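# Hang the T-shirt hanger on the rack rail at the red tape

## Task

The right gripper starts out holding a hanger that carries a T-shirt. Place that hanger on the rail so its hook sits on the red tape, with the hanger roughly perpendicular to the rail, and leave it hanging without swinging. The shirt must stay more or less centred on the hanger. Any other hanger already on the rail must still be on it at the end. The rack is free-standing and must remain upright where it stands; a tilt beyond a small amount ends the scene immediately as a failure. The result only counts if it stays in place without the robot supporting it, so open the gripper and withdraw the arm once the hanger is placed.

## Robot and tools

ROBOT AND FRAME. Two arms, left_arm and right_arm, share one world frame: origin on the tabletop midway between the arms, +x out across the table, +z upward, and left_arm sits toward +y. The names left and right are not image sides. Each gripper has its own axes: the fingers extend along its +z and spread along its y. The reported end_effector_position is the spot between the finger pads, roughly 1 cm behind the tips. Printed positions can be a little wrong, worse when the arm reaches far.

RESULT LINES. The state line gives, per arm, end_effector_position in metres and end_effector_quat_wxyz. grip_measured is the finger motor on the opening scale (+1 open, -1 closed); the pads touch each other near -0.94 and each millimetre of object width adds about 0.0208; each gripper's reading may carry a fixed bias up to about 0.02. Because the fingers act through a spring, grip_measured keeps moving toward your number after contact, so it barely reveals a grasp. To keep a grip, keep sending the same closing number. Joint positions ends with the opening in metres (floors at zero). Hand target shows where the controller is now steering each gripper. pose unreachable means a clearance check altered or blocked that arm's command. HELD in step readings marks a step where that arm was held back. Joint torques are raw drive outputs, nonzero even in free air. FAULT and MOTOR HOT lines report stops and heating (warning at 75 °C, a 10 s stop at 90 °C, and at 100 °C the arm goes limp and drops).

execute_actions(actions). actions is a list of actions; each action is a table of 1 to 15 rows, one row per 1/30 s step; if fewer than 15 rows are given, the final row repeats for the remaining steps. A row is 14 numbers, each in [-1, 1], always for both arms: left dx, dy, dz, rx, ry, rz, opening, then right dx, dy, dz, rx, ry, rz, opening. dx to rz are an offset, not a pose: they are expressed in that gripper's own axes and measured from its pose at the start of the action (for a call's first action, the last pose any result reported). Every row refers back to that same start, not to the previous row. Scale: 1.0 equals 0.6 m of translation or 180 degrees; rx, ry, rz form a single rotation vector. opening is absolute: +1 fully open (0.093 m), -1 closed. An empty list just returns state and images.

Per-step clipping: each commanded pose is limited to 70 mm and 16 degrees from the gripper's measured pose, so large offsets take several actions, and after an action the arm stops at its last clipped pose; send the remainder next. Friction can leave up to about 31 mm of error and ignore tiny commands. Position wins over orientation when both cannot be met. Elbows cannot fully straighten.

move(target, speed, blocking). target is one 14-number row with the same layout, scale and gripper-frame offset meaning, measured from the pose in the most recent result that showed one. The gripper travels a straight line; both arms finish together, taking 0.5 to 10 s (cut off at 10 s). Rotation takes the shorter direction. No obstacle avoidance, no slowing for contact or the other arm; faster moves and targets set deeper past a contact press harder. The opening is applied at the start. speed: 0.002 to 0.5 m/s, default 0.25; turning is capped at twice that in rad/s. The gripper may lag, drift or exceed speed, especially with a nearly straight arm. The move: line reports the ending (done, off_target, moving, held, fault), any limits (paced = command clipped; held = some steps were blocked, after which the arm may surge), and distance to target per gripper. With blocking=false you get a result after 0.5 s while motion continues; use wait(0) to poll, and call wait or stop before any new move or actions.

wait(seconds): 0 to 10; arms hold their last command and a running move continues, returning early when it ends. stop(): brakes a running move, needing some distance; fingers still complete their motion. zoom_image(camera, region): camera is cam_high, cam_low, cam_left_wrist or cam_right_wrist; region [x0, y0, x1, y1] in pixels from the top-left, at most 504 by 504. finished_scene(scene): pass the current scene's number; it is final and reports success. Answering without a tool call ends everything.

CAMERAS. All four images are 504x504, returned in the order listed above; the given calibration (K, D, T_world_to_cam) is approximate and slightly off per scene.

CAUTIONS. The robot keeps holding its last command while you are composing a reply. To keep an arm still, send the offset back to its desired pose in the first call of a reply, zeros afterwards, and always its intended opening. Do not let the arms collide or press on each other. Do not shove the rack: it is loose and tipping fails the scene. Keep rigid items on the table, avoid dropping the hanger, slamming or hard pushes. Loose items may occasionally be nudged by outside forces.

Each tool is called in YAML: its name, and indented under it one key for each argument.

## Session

execute_actions:
  actions: []

Scene clock: 0.00 s.
left_arm: end_effector_position=(+0.3571, +0.3283, +0.4018) grip_measured=+1.000 end_effector_quat_wxyz=(+0.701, -0.057, +0.708, +0.064) | right_arm: end_effector_position=(+0.3156, +0.0467, +0.4518) grip_measured=-0.829 end_effector_quat_wxyz=(+0.553, -0.177, +0.806, +0.114)
Joint positions: left_arm=[-0.009  1.062  1.061 -0.007 -0.006  0.012  0.093] | right_arm=[ 1.018  1.78   2.304 -0.995  0.649  0.286  0.005]
Joint velocities: left_arm=[-0.012 -0.007 -0.002 -0.007 -0.007 -0.007  0.   ] | right_arm=[-0.017 -0.007  0.002  0.037 -0.022 -0.037  0.   ]
Joint torques (N m, as the arm reports them, + toward a larger angle): no reading
Motor temperatures (°C, as the motors report them): left_arm=[23 25 27 27 24 23] | right_arm=[26 25 28 25 23 25]
Hand target (left_arm): +0.357, +0.328, +0.402; +0.701, -0.057, +0.708, +0.064
Hand target (right_arm): +0.317, +0.049, +0.457; +0.560, -0.171, +0.802, +0.122
camera_calibration (this result's frames):
cam_right_wrist: T_world_to_cam=[[0.415023, -0.909515, 0.0232113, -0.0964592], [-0.645034, -0.312138, -0.697496, 0.571599], [0.641628, 0.274505, -0.716212, 0.19048], [0, 0, 0, 1]] pos_world=[0.286516, 0.0383988, 0.537351]

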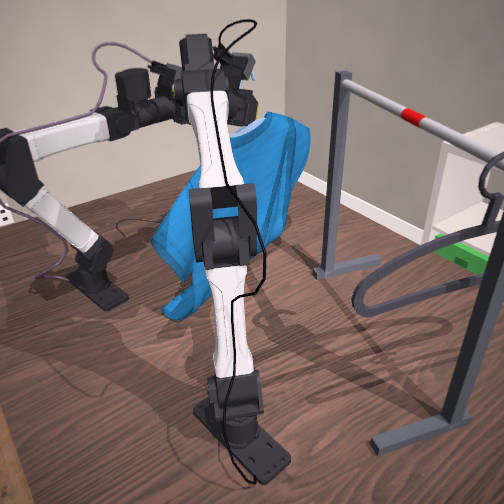

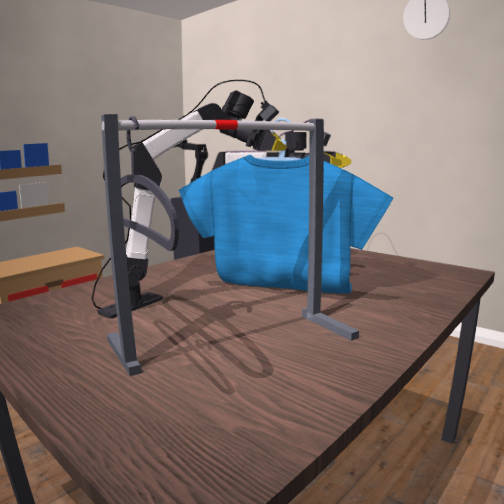

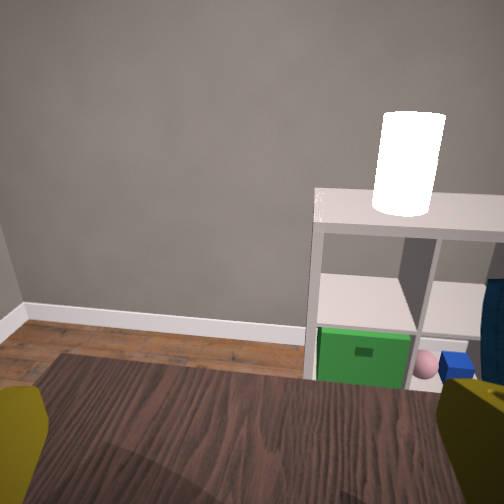

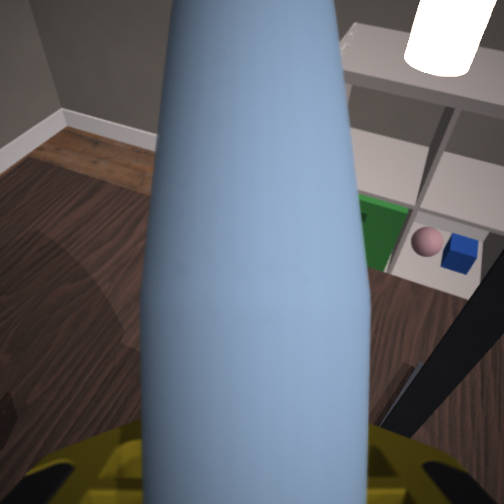

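move:
  target: [0,0,0,0,0,0,1,0.032,-0.497,-0.248,0.196,0.003,0.076,-1]
  speed: 0.15

zoom_image:
  camera: "cam_high"
  region: [280,20,484,220]

zoom_image:
  camera: "cam_low"
  region: [110,40,310,240]

Scene clock: 9.50 s.
left_arm: end_effector_position=(+0.3571, +0.3283, +0.4018) grip_measured=+1.000 end_effector_quat_wxyz=(+0.701, -0.057, +0.708, +0.064) | right_arm: end_effector_position=(+0.3040, -0.2803, +0.4854) grip_measured=-0.977 end_effector_quat_wxyz=(+0.546, +0.084, +0.830, -0.079)
Joint positions: left_arm=[-0.009  1.062  1.061 -0.007 -0.006  0.012  0.093] | right_arm=[ 0.39   1.303  2.124 -1.344  0.67   0.302  0.   ]
Joint velocities: left_arm=[ 0.002 -0.002  0.002 -0.007 -0.022 -0.022  0.   ] | right_arm=[-0.002  0.012 -0.007  0.081 -0.037 -0.066  0.   ]
Joint torques (N m, as the arm reports them, + toward a larger angle): left_arm=[-0.28 -3.61  7.31  2.22 -0.22  0.05] | right_arm=[-1.11 -3.13  3.17  1.96  0.24 -0.12]
Motor temperatures (°C, as the motors report them): left_arm=[23 25 28 29 24 23] | right_arm=[26 27 29 27 24 25]
Hand target (left_arm): +0.357, +0.328, +0.402; +0.701, -0.057, +0.708, +0.064
Hand target (right_arm): +0.303, -0.284, +0.493; +0.561, +0.094, +0.820, -0.073
Off the commanded pose (left_arm): 0.000 m, 0 deg.
Off the commanded pose (right_arm): 0.007 m, 2 deg.
move: done; limits=paced
camera_calibration (this result's frames):
cam_right_wrist: T_world_to_cam=[[-0.220575, -0.974113, 0.0495129, -0.22755], [-0.727934, 0.130618, -0.673091, 0.622921], [0.649199, -0.184509, -0.737901, 0.191359], [0, 0, 0, 1]] pos_world=[0.279024, -0.267717, 0.571753]

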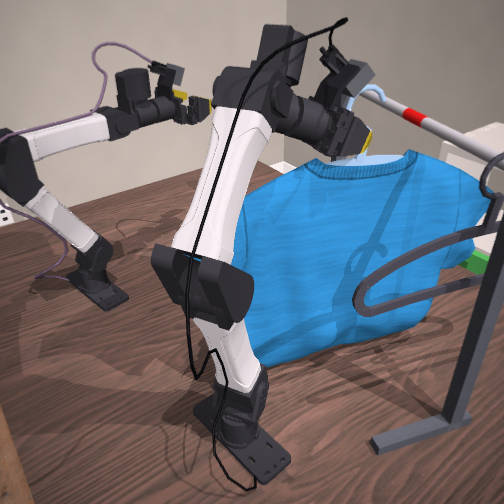

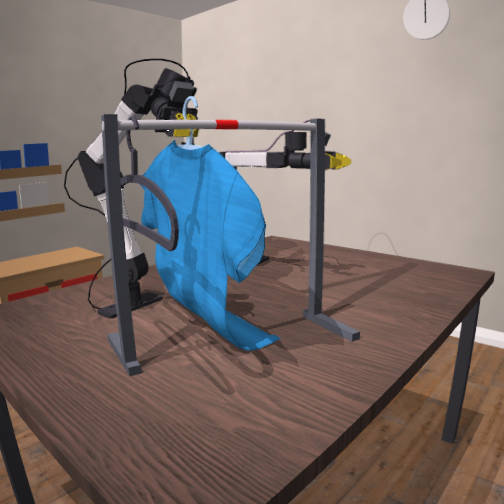

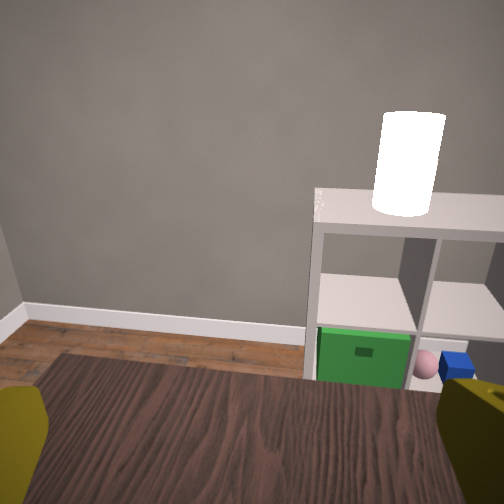

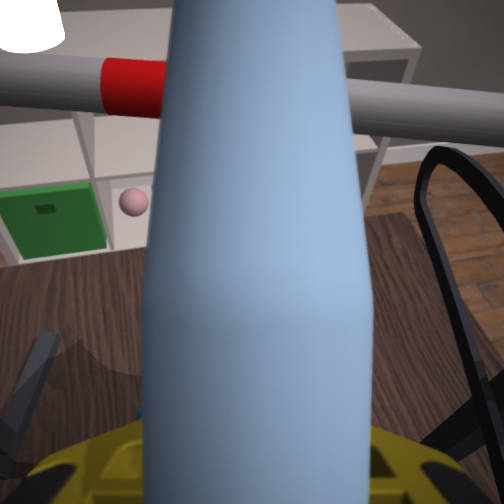

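Region (280, 20, 484, 220) of cam_high's 504x504 image, scaled by 2.471, with more detail than that image has; it fills the top 494 rows of this view, and the rest is white.

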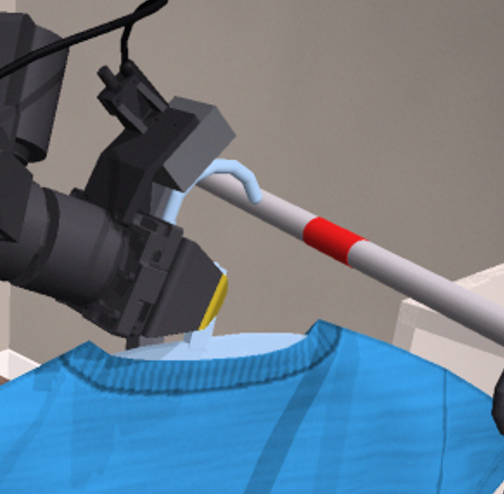

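Region (110, 40, 310, 240) of cam_low's 504x504 image, scaled by 2.520, with more detail than that image has.

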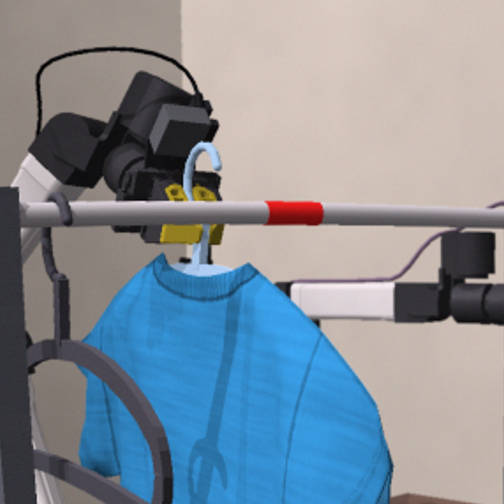

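move:
  target: [0,0,0,0,0,0,1,-0.072,0.045,0.14,-0.035,-0.002,-0.015,-1]
  speed: 0.05

zoom_image:
  camera: "cam_high"
  region: [300,20,504,220]

zoom_image:
  camera: "cam_low"
  region: [110,40,310,240]

Scene clock: 19.73 s.
left_arm: end_effector_position=(+0.3571, +0.3283, +0.4018) grip_measured=+1.000 end_effector_quat_wxyz=(+0.701, -0.057, +0.708, +0.064) | right_arm: end_effector_position=(+0.3965, -0.2727, +0.4726) grip_measured=-0.977 end_effector_quat_wxyz=(+0.523, +0.026, +0.850, -0.053)
Joint positions: left_arm=[-0.009  1.062  1.061 -0.007 -0.006  0.012  0.093] | right_arm=[ 0.146  1.535  2.249 -1.21   0.34   0.108  0.   ]
Joint velocities: left_arm=[-0.012 -0.002  0.012 -0.007 -0.051  0.022  0.   ] | right_arm=[ 0.007 -0.007  0.046 -0.037 -0.066  0.007  0.   ]
Joint torques (N m, as the arm reports them, + toward a larger angle): left_arm=[-0.21 -3.57  7.46  2.25 -0.27  0.01] | right_arm=[-1.09 -3.82  6.84  2.12  0.05 -0.12]
Motor temperatures (°C, as the motors report them): left_arm=[23 25 30 31 24 23] | right_arm=[26 27 29 29 23 25]
Hand target (left_arm): +0.357, +0.328, +0.402; +0.701, -0.057, +0.708, +0.064
Hand target (right_arm): +0.401, -0.276, +0.491; +0.551, +0.033, +0.832, -0.047
Off the commanded pose (left_arm): 0.000 m, 0 deg.
Off the commanded pose (right_arm): 0.019 m, 4 deg.
move: off_target (right_arm)
camera_calibration (this result's frames):
cam_right_wrist: T_world_to_cam=[[-0.0930779, -0.992964, 0.0732057, -0.265926], [-0.780555, 0.0271265, -0.624498, 0.65033], [0.618118, -0.115268, -0.777588, 0.173277], [0, 0, 0, 1]] pos_world=[0.375761, -0.261723, 0.560335]

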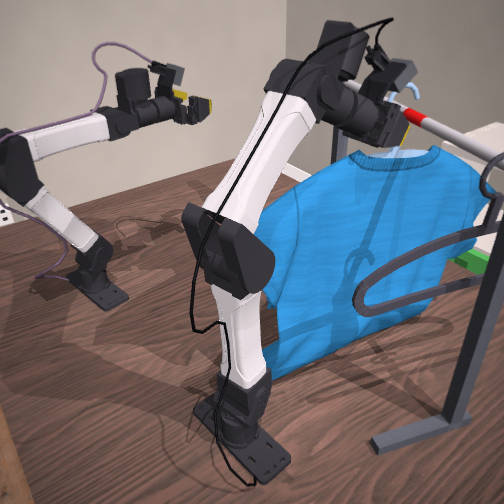

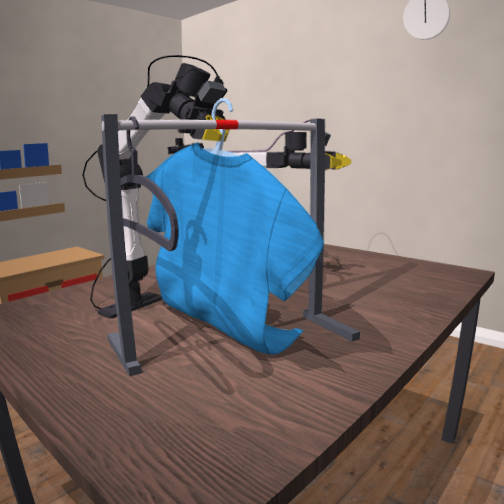

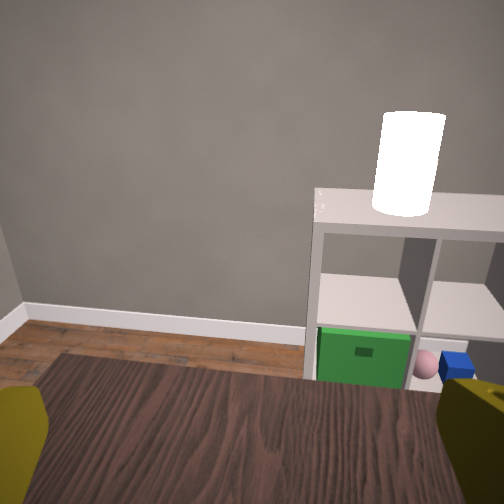

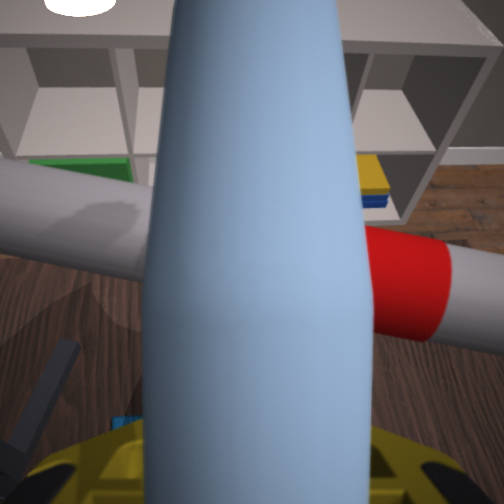

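Region (300, 20, 504, 220) of cam_high's 504x504 image, scaled by 2.471, with more detail than that image has; it fills the top 494 rows of this view, and the rest is white.

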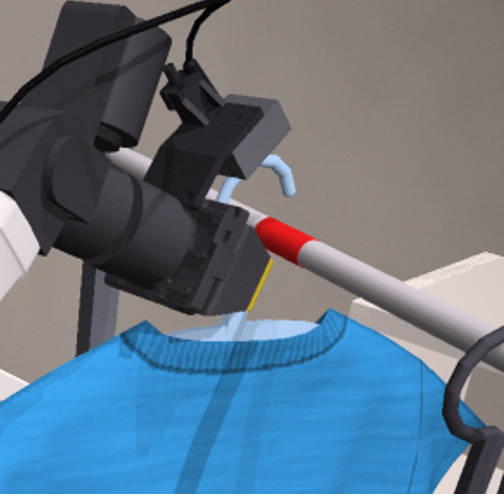

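Region (110, 40, 310, 240) of cam_low's 504x504 image, scaled by 2.520, with more detail than that image has.

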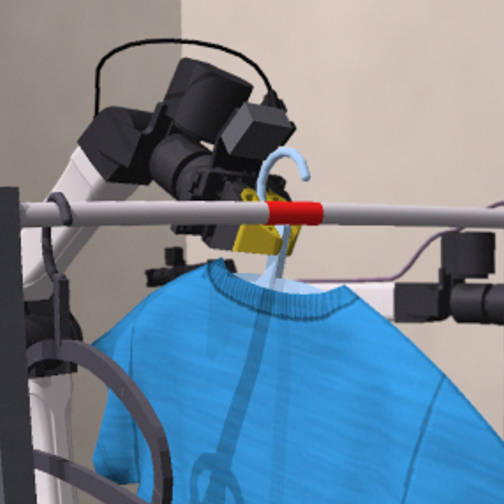

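move:
  target: [0,0,0,0,0,0,1,-0.035,-0.07,0.02,0.03,0,0.013,-1]
  speed: 0.04

zoom_image:
  camera: "cam_high"
  region: [300,20,504,220]

zoom_image:
  camera: "cam_low"
  region: [110,40,310,240]

Scene clock: 26.90 s.
left_arm: end_effector_position=(+0.3571, +0.3283, +0.4018) grip_measured=+1.000 end_effector_quat_wxyz=(+0.701, -0.057, +0.708, +0.064) | right_arm: end_effector_position=(+0.4070, -0.3091, +0.4678) grip_measured=-0.977 end_effector_quat_wxyz=(+0.489, +0.056, +0.867, -0.081)
Joint positions: left_arm=[-0.009  1.062  1.061 -0.007 -0.006  0.012  0.093] | right_arm=[ 0.03   1.659  2.452 -1.357  0.313  0.092  0.   ]
Joint velocities: left_arm=[ 0.002  0.002 -0.007 -0.066  0.037 -0.051  0.   ] | right_arm=[ 0.002 -0.007  0.007 -0.022 -0.037 -0.11   0.   ]
Joint torques (N m, as the arm reports them, + toward a larger angle): left_arm=[-0.37 -3.63  7.12  2.23 -0.26 -0.04] | right_arm=[-1.41 -4.65  6.79  2.09  0.26 -0.14]
Motor temperatures (°C, as the motors report them): left_arm=[23 25 30 31 24 23] | right_arm=[26 27 30 31 23 25]
Hand target (left_arm): +0.357, +0.328, +0.402; +0.701, -0.057, +0.708, +0.064
Hand target (right_arm): +0.411, -0.316, +0.488; +0.522, +0.067, +0.846, -0.083
Off the commanded pose (left_arm): 0.000 m, 0 deg.
Off the commanded pose (right_arm): 0.023 m, 5 deg.
move: off_target (right_arm)
camera_calibration (this result's frames):
cam_right_wrist: T_world_to_cam=[[-0.169619, -0.980791, 0.0963259, -0.276621], [-0.819523, 0.0860876, -0.566543, 0.663456], [0.547367, -0.175038, -0.818383, 0.188172], [0, 0, 0, 1]] pos_world=[0.393799, -0.295486, 0.556519]

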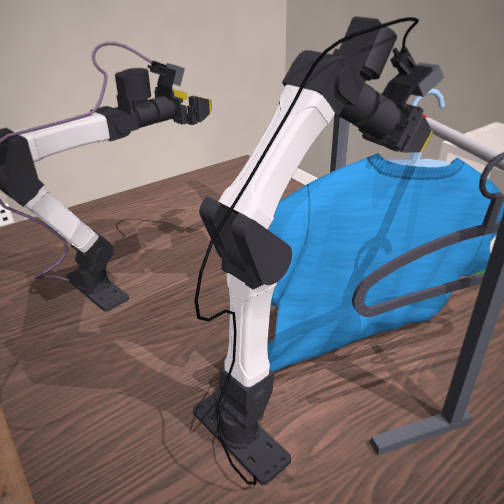

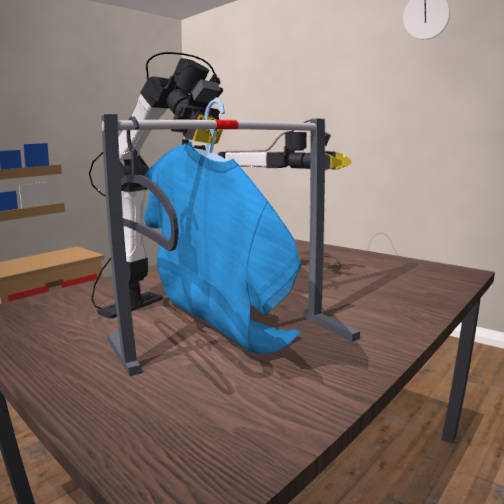

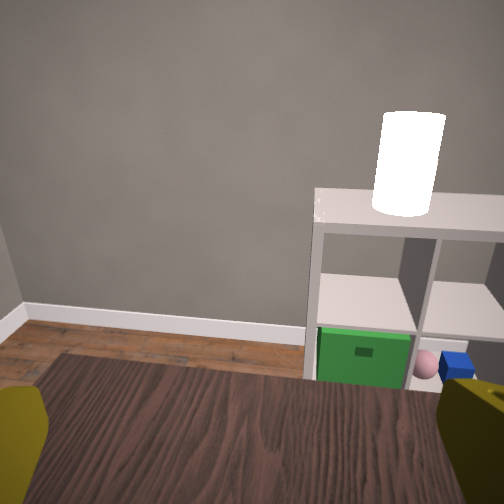

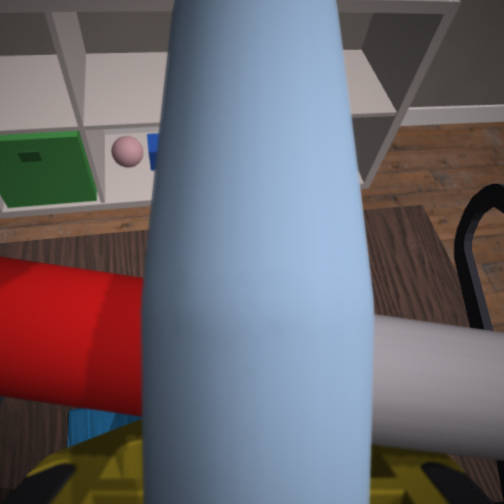

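Region (300, 20, 504, 220) of cam_high's 504x504 image, scaled by 2.471, with more detail than that image has; it fills the top 494 rows of this view, and the rest is white.

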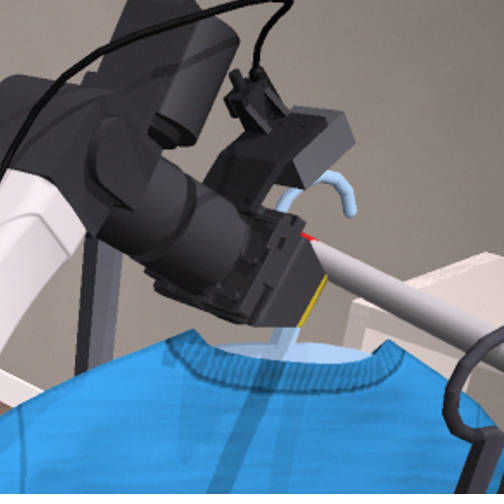

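Region (110, 40, 310, 240) of cam_low's 504x504 image, scaled by 2.520, with more detail than that image has.

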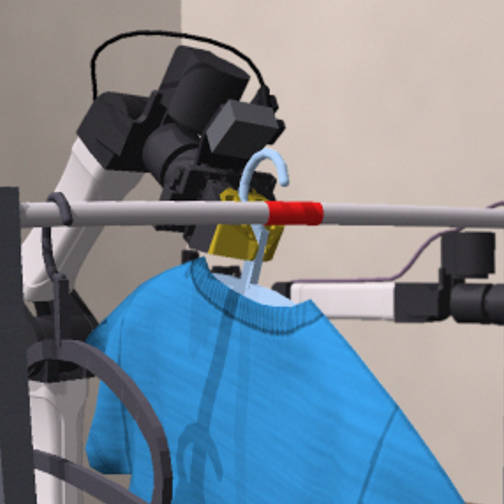

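move:
  target: [0,0,0,0,0,0,1,0.05,0.035,0.02,0,0,0,-1]
  speed: 0.03

zoom_image:
  camera: "cam_high"
  region: [300,20,504,220]

zoom_image:
  camera: "cam_low"
  region: [110,40,310,240]

Scene clock: 33.80 s.
left_arm: end_effector_position=(+0.3571, +0.3283, +0.4018) grip_measured=+1.000 end_effector_quat_wxyz=(+0.701, -0.057, +0.708, +0.064) | right_arm: end_effector_position=(+0.4089, -0.2963, +0.4324) grip_measured=-0.977 end_effector_quat_wxyz=(+0.482, +0.062, +0.869, -0.086)
Joint positions: left_arm=[-0.009  1.062  1.061 -0.007 -0.006  0.012  0.093] | right_arm=[ 0.091  1.523  2.101 -1.171  0.376  0.139  0.   ]
Joint velocities: left_arm=[ 0.012 -0.007  0.017 -0.007  0.051 -0.037  0.   ] | right_arm=[ 0.007 -0.027 -0.012 -0.037  0.066  0.022  0.   ]
Joint torques (N m, as the arm reports them, + toward a larger angle): left_arm=[-0.34 -3.63  7.02  2.26 -0.21 -0.02] | right_arm=[ 1.12 -5.81  3.92  1.75  0.19 -0.11]
Motor temperatures (°C, as the motors report them): left_arm=[23 26 31 32 24 23] | right_arm=[26 27 31 32 23 25]
Hand target (left_arm): +0.357, +0.328, +0.402; +0.701, -0.057, +0.708, +0.064
Hand target (right_arm): +0.405, -0.291, +0.435; +0.488, +0.056, +0.867, -0.081
Off the commanded pose (left_arm): 0.000 m, 0 deg.
Off the commanded pose (right_arm): 0.007 m, 1 deg.
move: done
camera_calibration (this result's frames):
cam_right_wrist: T_world_to_cam=[[-0.184697, -0.977821, 0.098759, -0.25435], [-0.825282, 0.0997449, -0.555842, 0.645655], [0.533663, -0.184166, -0.825401, 0.166414], [0, 0, 0, 1]] pos_world=[0.397061, -0.282462, 0.52136]

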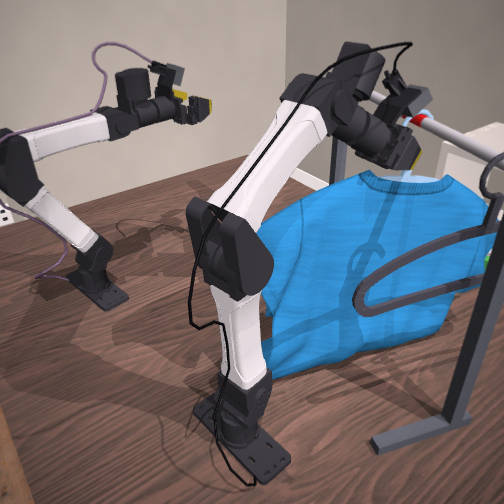

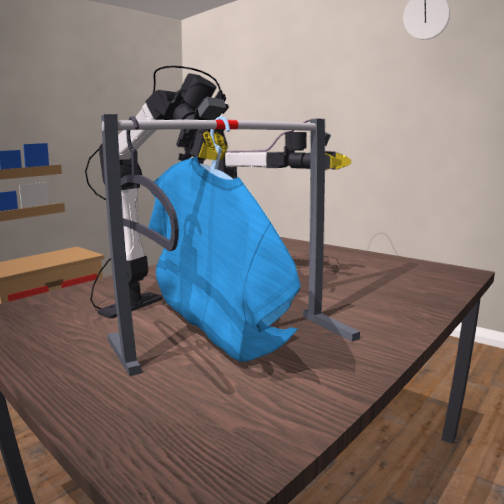

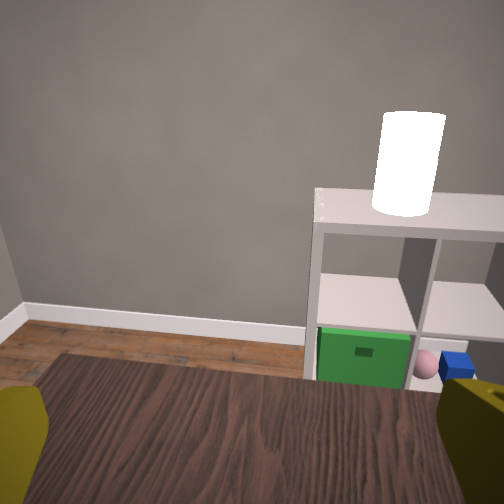

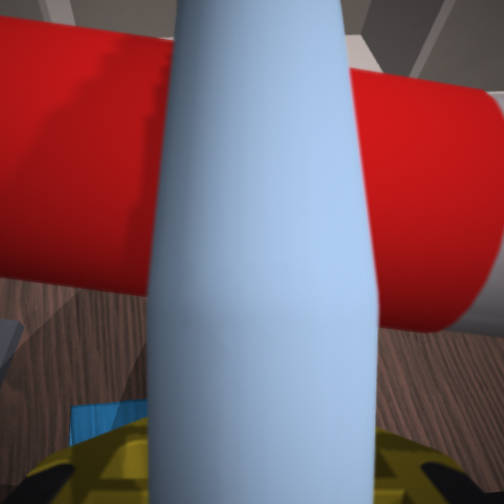

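Region (300, 20, 504, 220) of cam_high's 504x504 image, scaled by 2.471, with more detail than that image has; it fills the top 494 rows of this view, and the rest is white.

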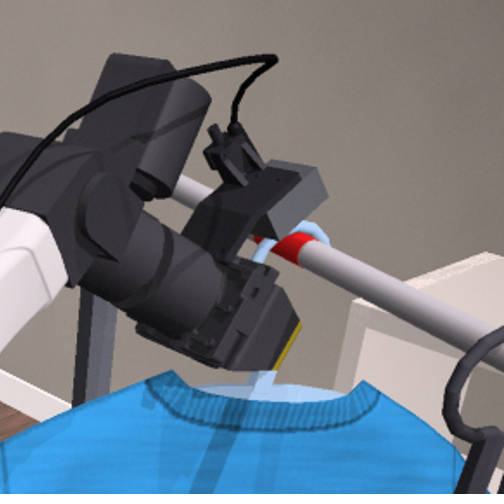

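Region (110, 40, 310, 240) of cam_low's 504x504 image, scaled by 2.520, with more detail than that image has.

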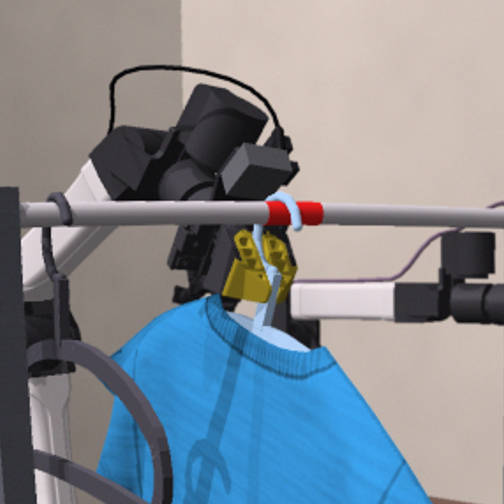

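Seated. Release and retreat.

move:
  target: [0,0,0,0,0,0,1,0,0,0,0,0,0,-0.4]

move:
  target: [0,0,0,0,0,0,1,0.105,0.005,-0.17,0,0,0,-0.4]
  speed: 0.08

wait:
  seconds: 3

Scene clock: 38.77 s.
left_arm: end_effector_position=(+0.3571, +0.3283, +0.4018) grip_measured=+1.000 end_effector_quat_wxyz=(+0.701, -0.057, +0.708, +0.064) | right_arm: end_effector_position=(+0.4088, -0.2962, +0.4325) grip_measured=-0.402 end_effector_quat_wxyz=(+0.483, +0.063, +0.869, -0.086)
Joint positions: left_arm=[-0.009  1.062  1.061 -0.007 -0.006  0.012  0.093] | right_arm=[ 0.091  1.523  2.101 -1.171  0.377  0.139  0.026]
Joint velocities: left_arm=[-0.007 -0.017 -0.002  0.051 -0.066  0.037  0.   ] | right_arm=[ 0.002  0.002 -0.012  0.007 -0.022  0.051  0.   ]
Joint torques (N m, as the arm reports them, + toward a larger angle): left_arm=[-0.49 -3.5   7.35  2.32 -0.2   0.  ] | right_arm=[-0.07 -4.52  5.36  1.6   0.18 -0.12]
Motor temperatures (°C, as the motors report them): left_arm=[23 26 31 32 24 23] | right_arm=[26 28 31 32 23 25]
Hand target (left_arm): +0.357, +0.328, +0.402; +0.701, -0.057, +0.708, +0.064
Hand target (right_arm): +0.409, -0.296, +0.433; +0.483, +0.062, +0.869, -0.086
Off the commanded pose (left_arm): 0.000 m, 0 deg.
Off the commanded pose (right_arm): 0.000 m, 0 deg.
move: done
camera_calibration (this result's frames):
cam_right_wrist: T_world_to_cam=[[-0.185189, -0.977735, 0.0986862, -0.254106], [-0.824938, 0.100101, -0.556288, 0.645807], [0.534024, -0.184429, -0.825109, 0.166179], [0, 0, 0, 1]] pos_world=[0.396949, -0.282446, 0.521448]

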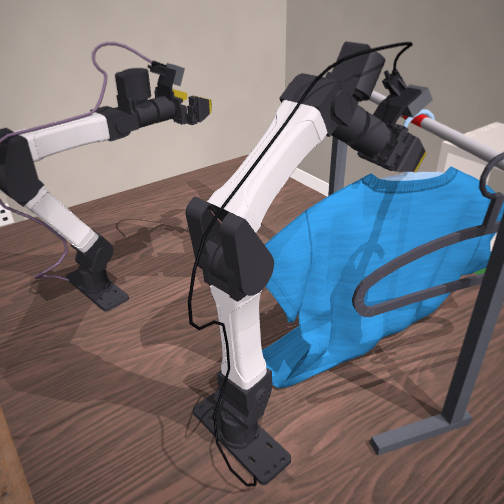

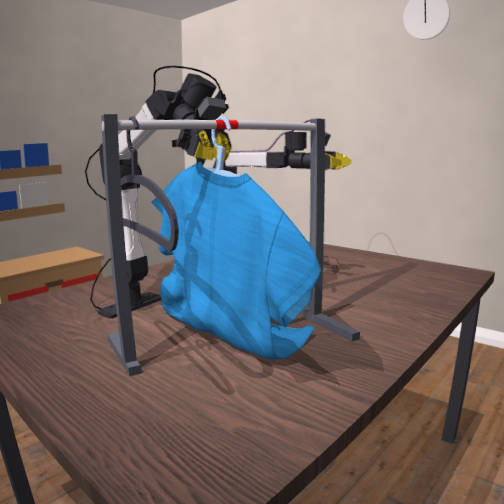

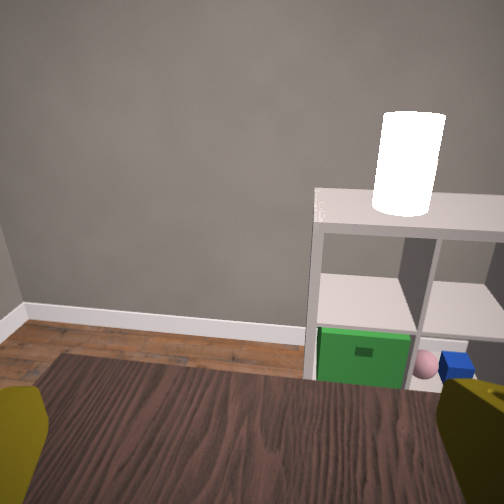

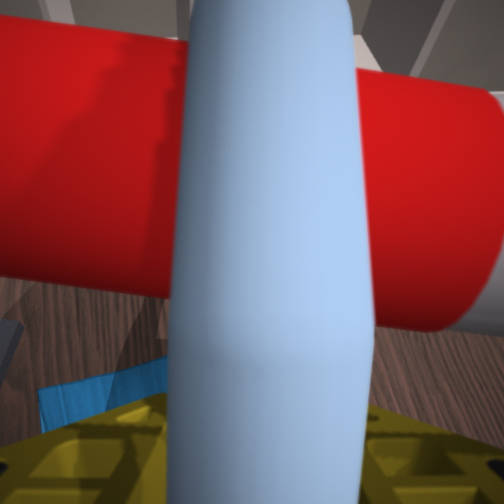

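Scene clock: 40.77 s.
left_arm: end_effector_position=(+0.3571, +0.3283, +0.4018) grip_measured=+1.000 end_effector_quat_wxyz=(+0.701, -0.057, +0.708, +0.064) | right_arm: end_effector_position=(+0.2951, -0.2696, +0.4333) grip_measured=-0.402 end_effector_quat_wxyz=(+0.481, +0.064, +0.870, -0.083)
Joint positions: left_arm=[-0.009  1.062  1.061 -0.007 -0.006  0.012  0.093] | right_arm=[ 0.433  1.263  1.969 -1.42   0.646  0.383  0.026]
Joint velocities: left_arm=[ 0.007 -0.007  0.007  0.037  0.037 -0.022  0.   ] | right_arm=[-0.002  0.002  0.007 -0.037  0.022  0.051 -0.   ]
Joint torques (N m, as the arm reports them, + toward a larger angle): left_arm=[-0.24 -3.55  7.17  2.28 -0.25  0.01] | right_arm=[ 0.91 -2.46  3.51  1.46  0.39 -0.06]
Motor temperatures (°C, as the motors report them): left_arm=[23 26 32 32 24 23] | right_arm=[26 28 31 32 23 25]
Hand target (left_arm): +0.357, +0.328, +0.402; +0.701, -0.057, +0.708, +0.064
Hand target (right_arm): +0.292, -0.270, +0.432; +0.481, +0.063, +0.870, -0.085
Off the commanded pose (left_arm): 0.000 m, 0 deg.
Off the commanded pose (right_arm): 0.004 m, 0 deg.
move: done
camera_calibration (this result's frames):
cam_right_wrist: T_world_to_cam=[[-0.185603, -0.978235, 0.0927759, -0.246618], [-0.826181, 0.104242, -0.553677, 0.550119], [0.531956, -0.179414, -0.827547, 0.235496], [0, 0, 0, 1]] pos_world=[0.283451, -0.256345, 0.522353]

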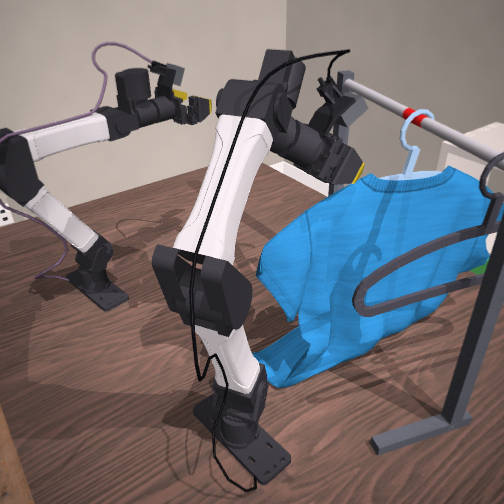

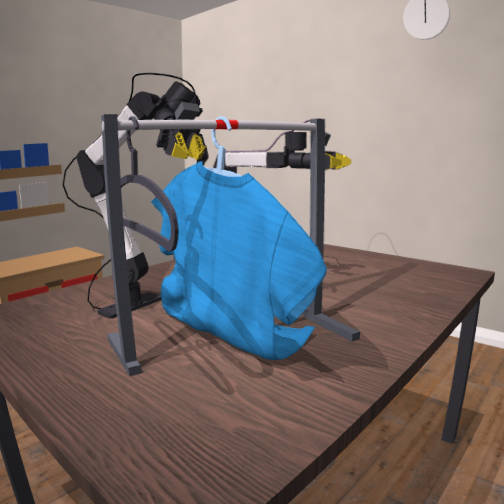

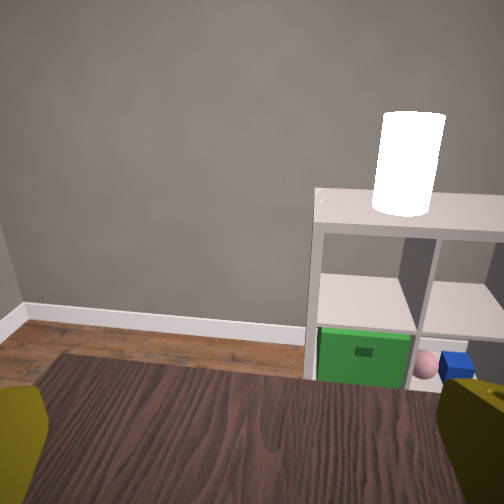

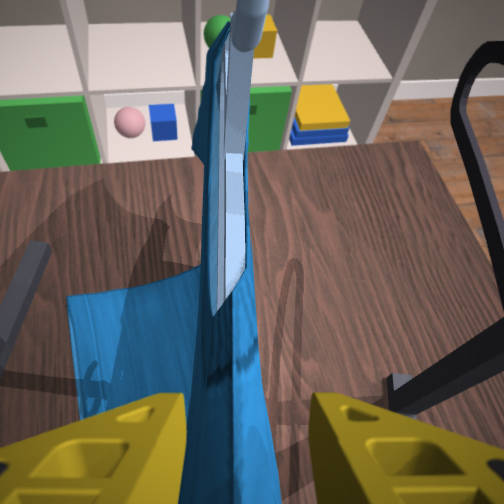

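Scene clock: 43.77 s.
left_arm: end_effector_position=(+0.3571, +0.3283, +0.4018) grip_measured=+1.000 end_effector_quat_wxyz=(+0.701, -0.057, +0.708, +0.064) | right_arm: end_effector_position=(+0.2949, -0.2700, +0.4331) grip_measured=-0.402 end_effector_quat_wxyz=(+0.481, +0.066, +0.870, -0.084)
Joint positions: left_arm=[-0.009  1.062  1.061 -0.007 -0.006  0.012  0.093] | right_arm=[ 0.433  1.263  1.969 -1.422  0.648  0.386  0.026]
Joint velocities: left_arm=[-0.002  0.002 -0.007  0.081  0.022  0.066  0.   ] | right_arm=[ 0.002 -0.007 -0.007  0.037  0.037 -0.022 -0.   ]
Joint torques (N m, as the arm reports them, + toward a larger angle): left_arm=[-0.36 -3.5   7.32  2.26 -0.2  -0.07] | right_arm=[ 0.84 -2.44  3.46  1.45  0.36 -0.07]
Motor temperatures (°C, as the motors report them): left_arm=[23 26 32 33 24 23] | right_arm=[26 28 30 31 23 25]
Hand target (left_arm): +0.357, +0.328, +0.402; +0.701, -0.057, +0.708, +0.064
Hand target (right_arm): +0.292, -0.270, +0.432; +0.481, +0.063, +0.870, -0.085
Off the commanded pose (left_arm): 0.000 m, 0 deg.
Off the commanded pose (right_arm): 0.003 m, 0 deg.
wait: 3.00 s; at rest by 0.17 s
camera_calibration (this result's frames):
cam_right_wrist: T_world_to_cam=[[-0.188336, -0.977719, 0.0927059, -0.246086], [-0.826125, 0.106672, -0.553297, 0.550363], [0.53108, -0.180793, -0.827809, 0.235391], [0, 0, 0, 1]] pos_world=[0.283311, -0.256755, 0.522187]

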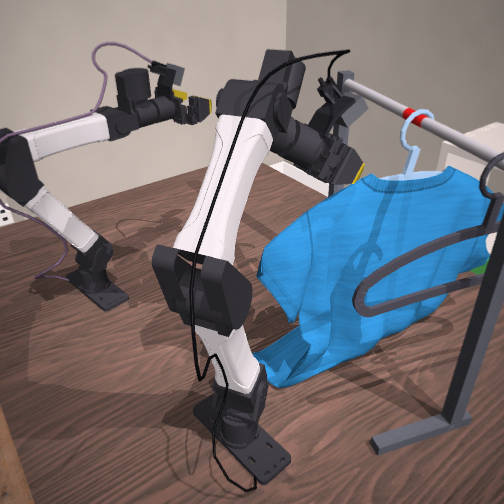

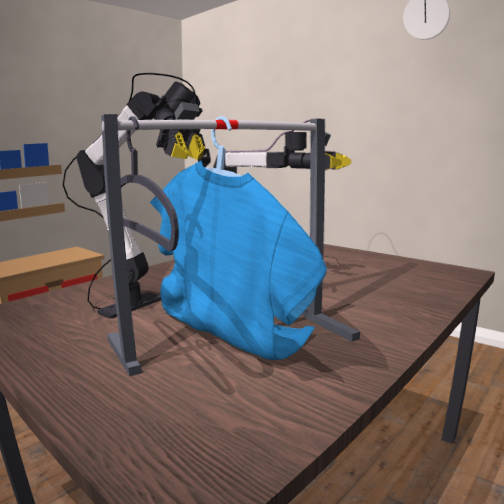

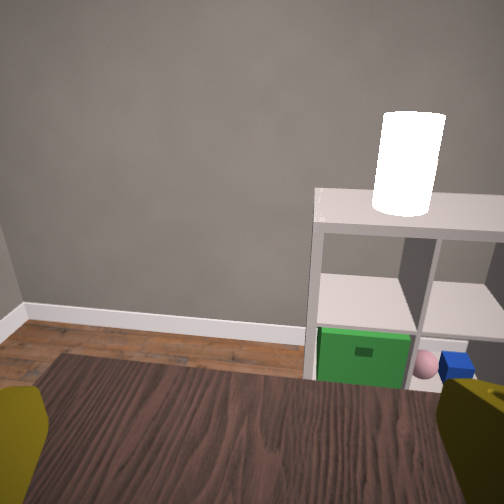

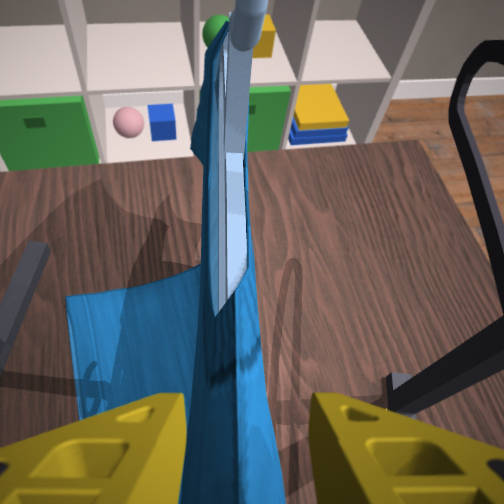

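finished_scene:
  scene: 2

The scene is finished: the task was done.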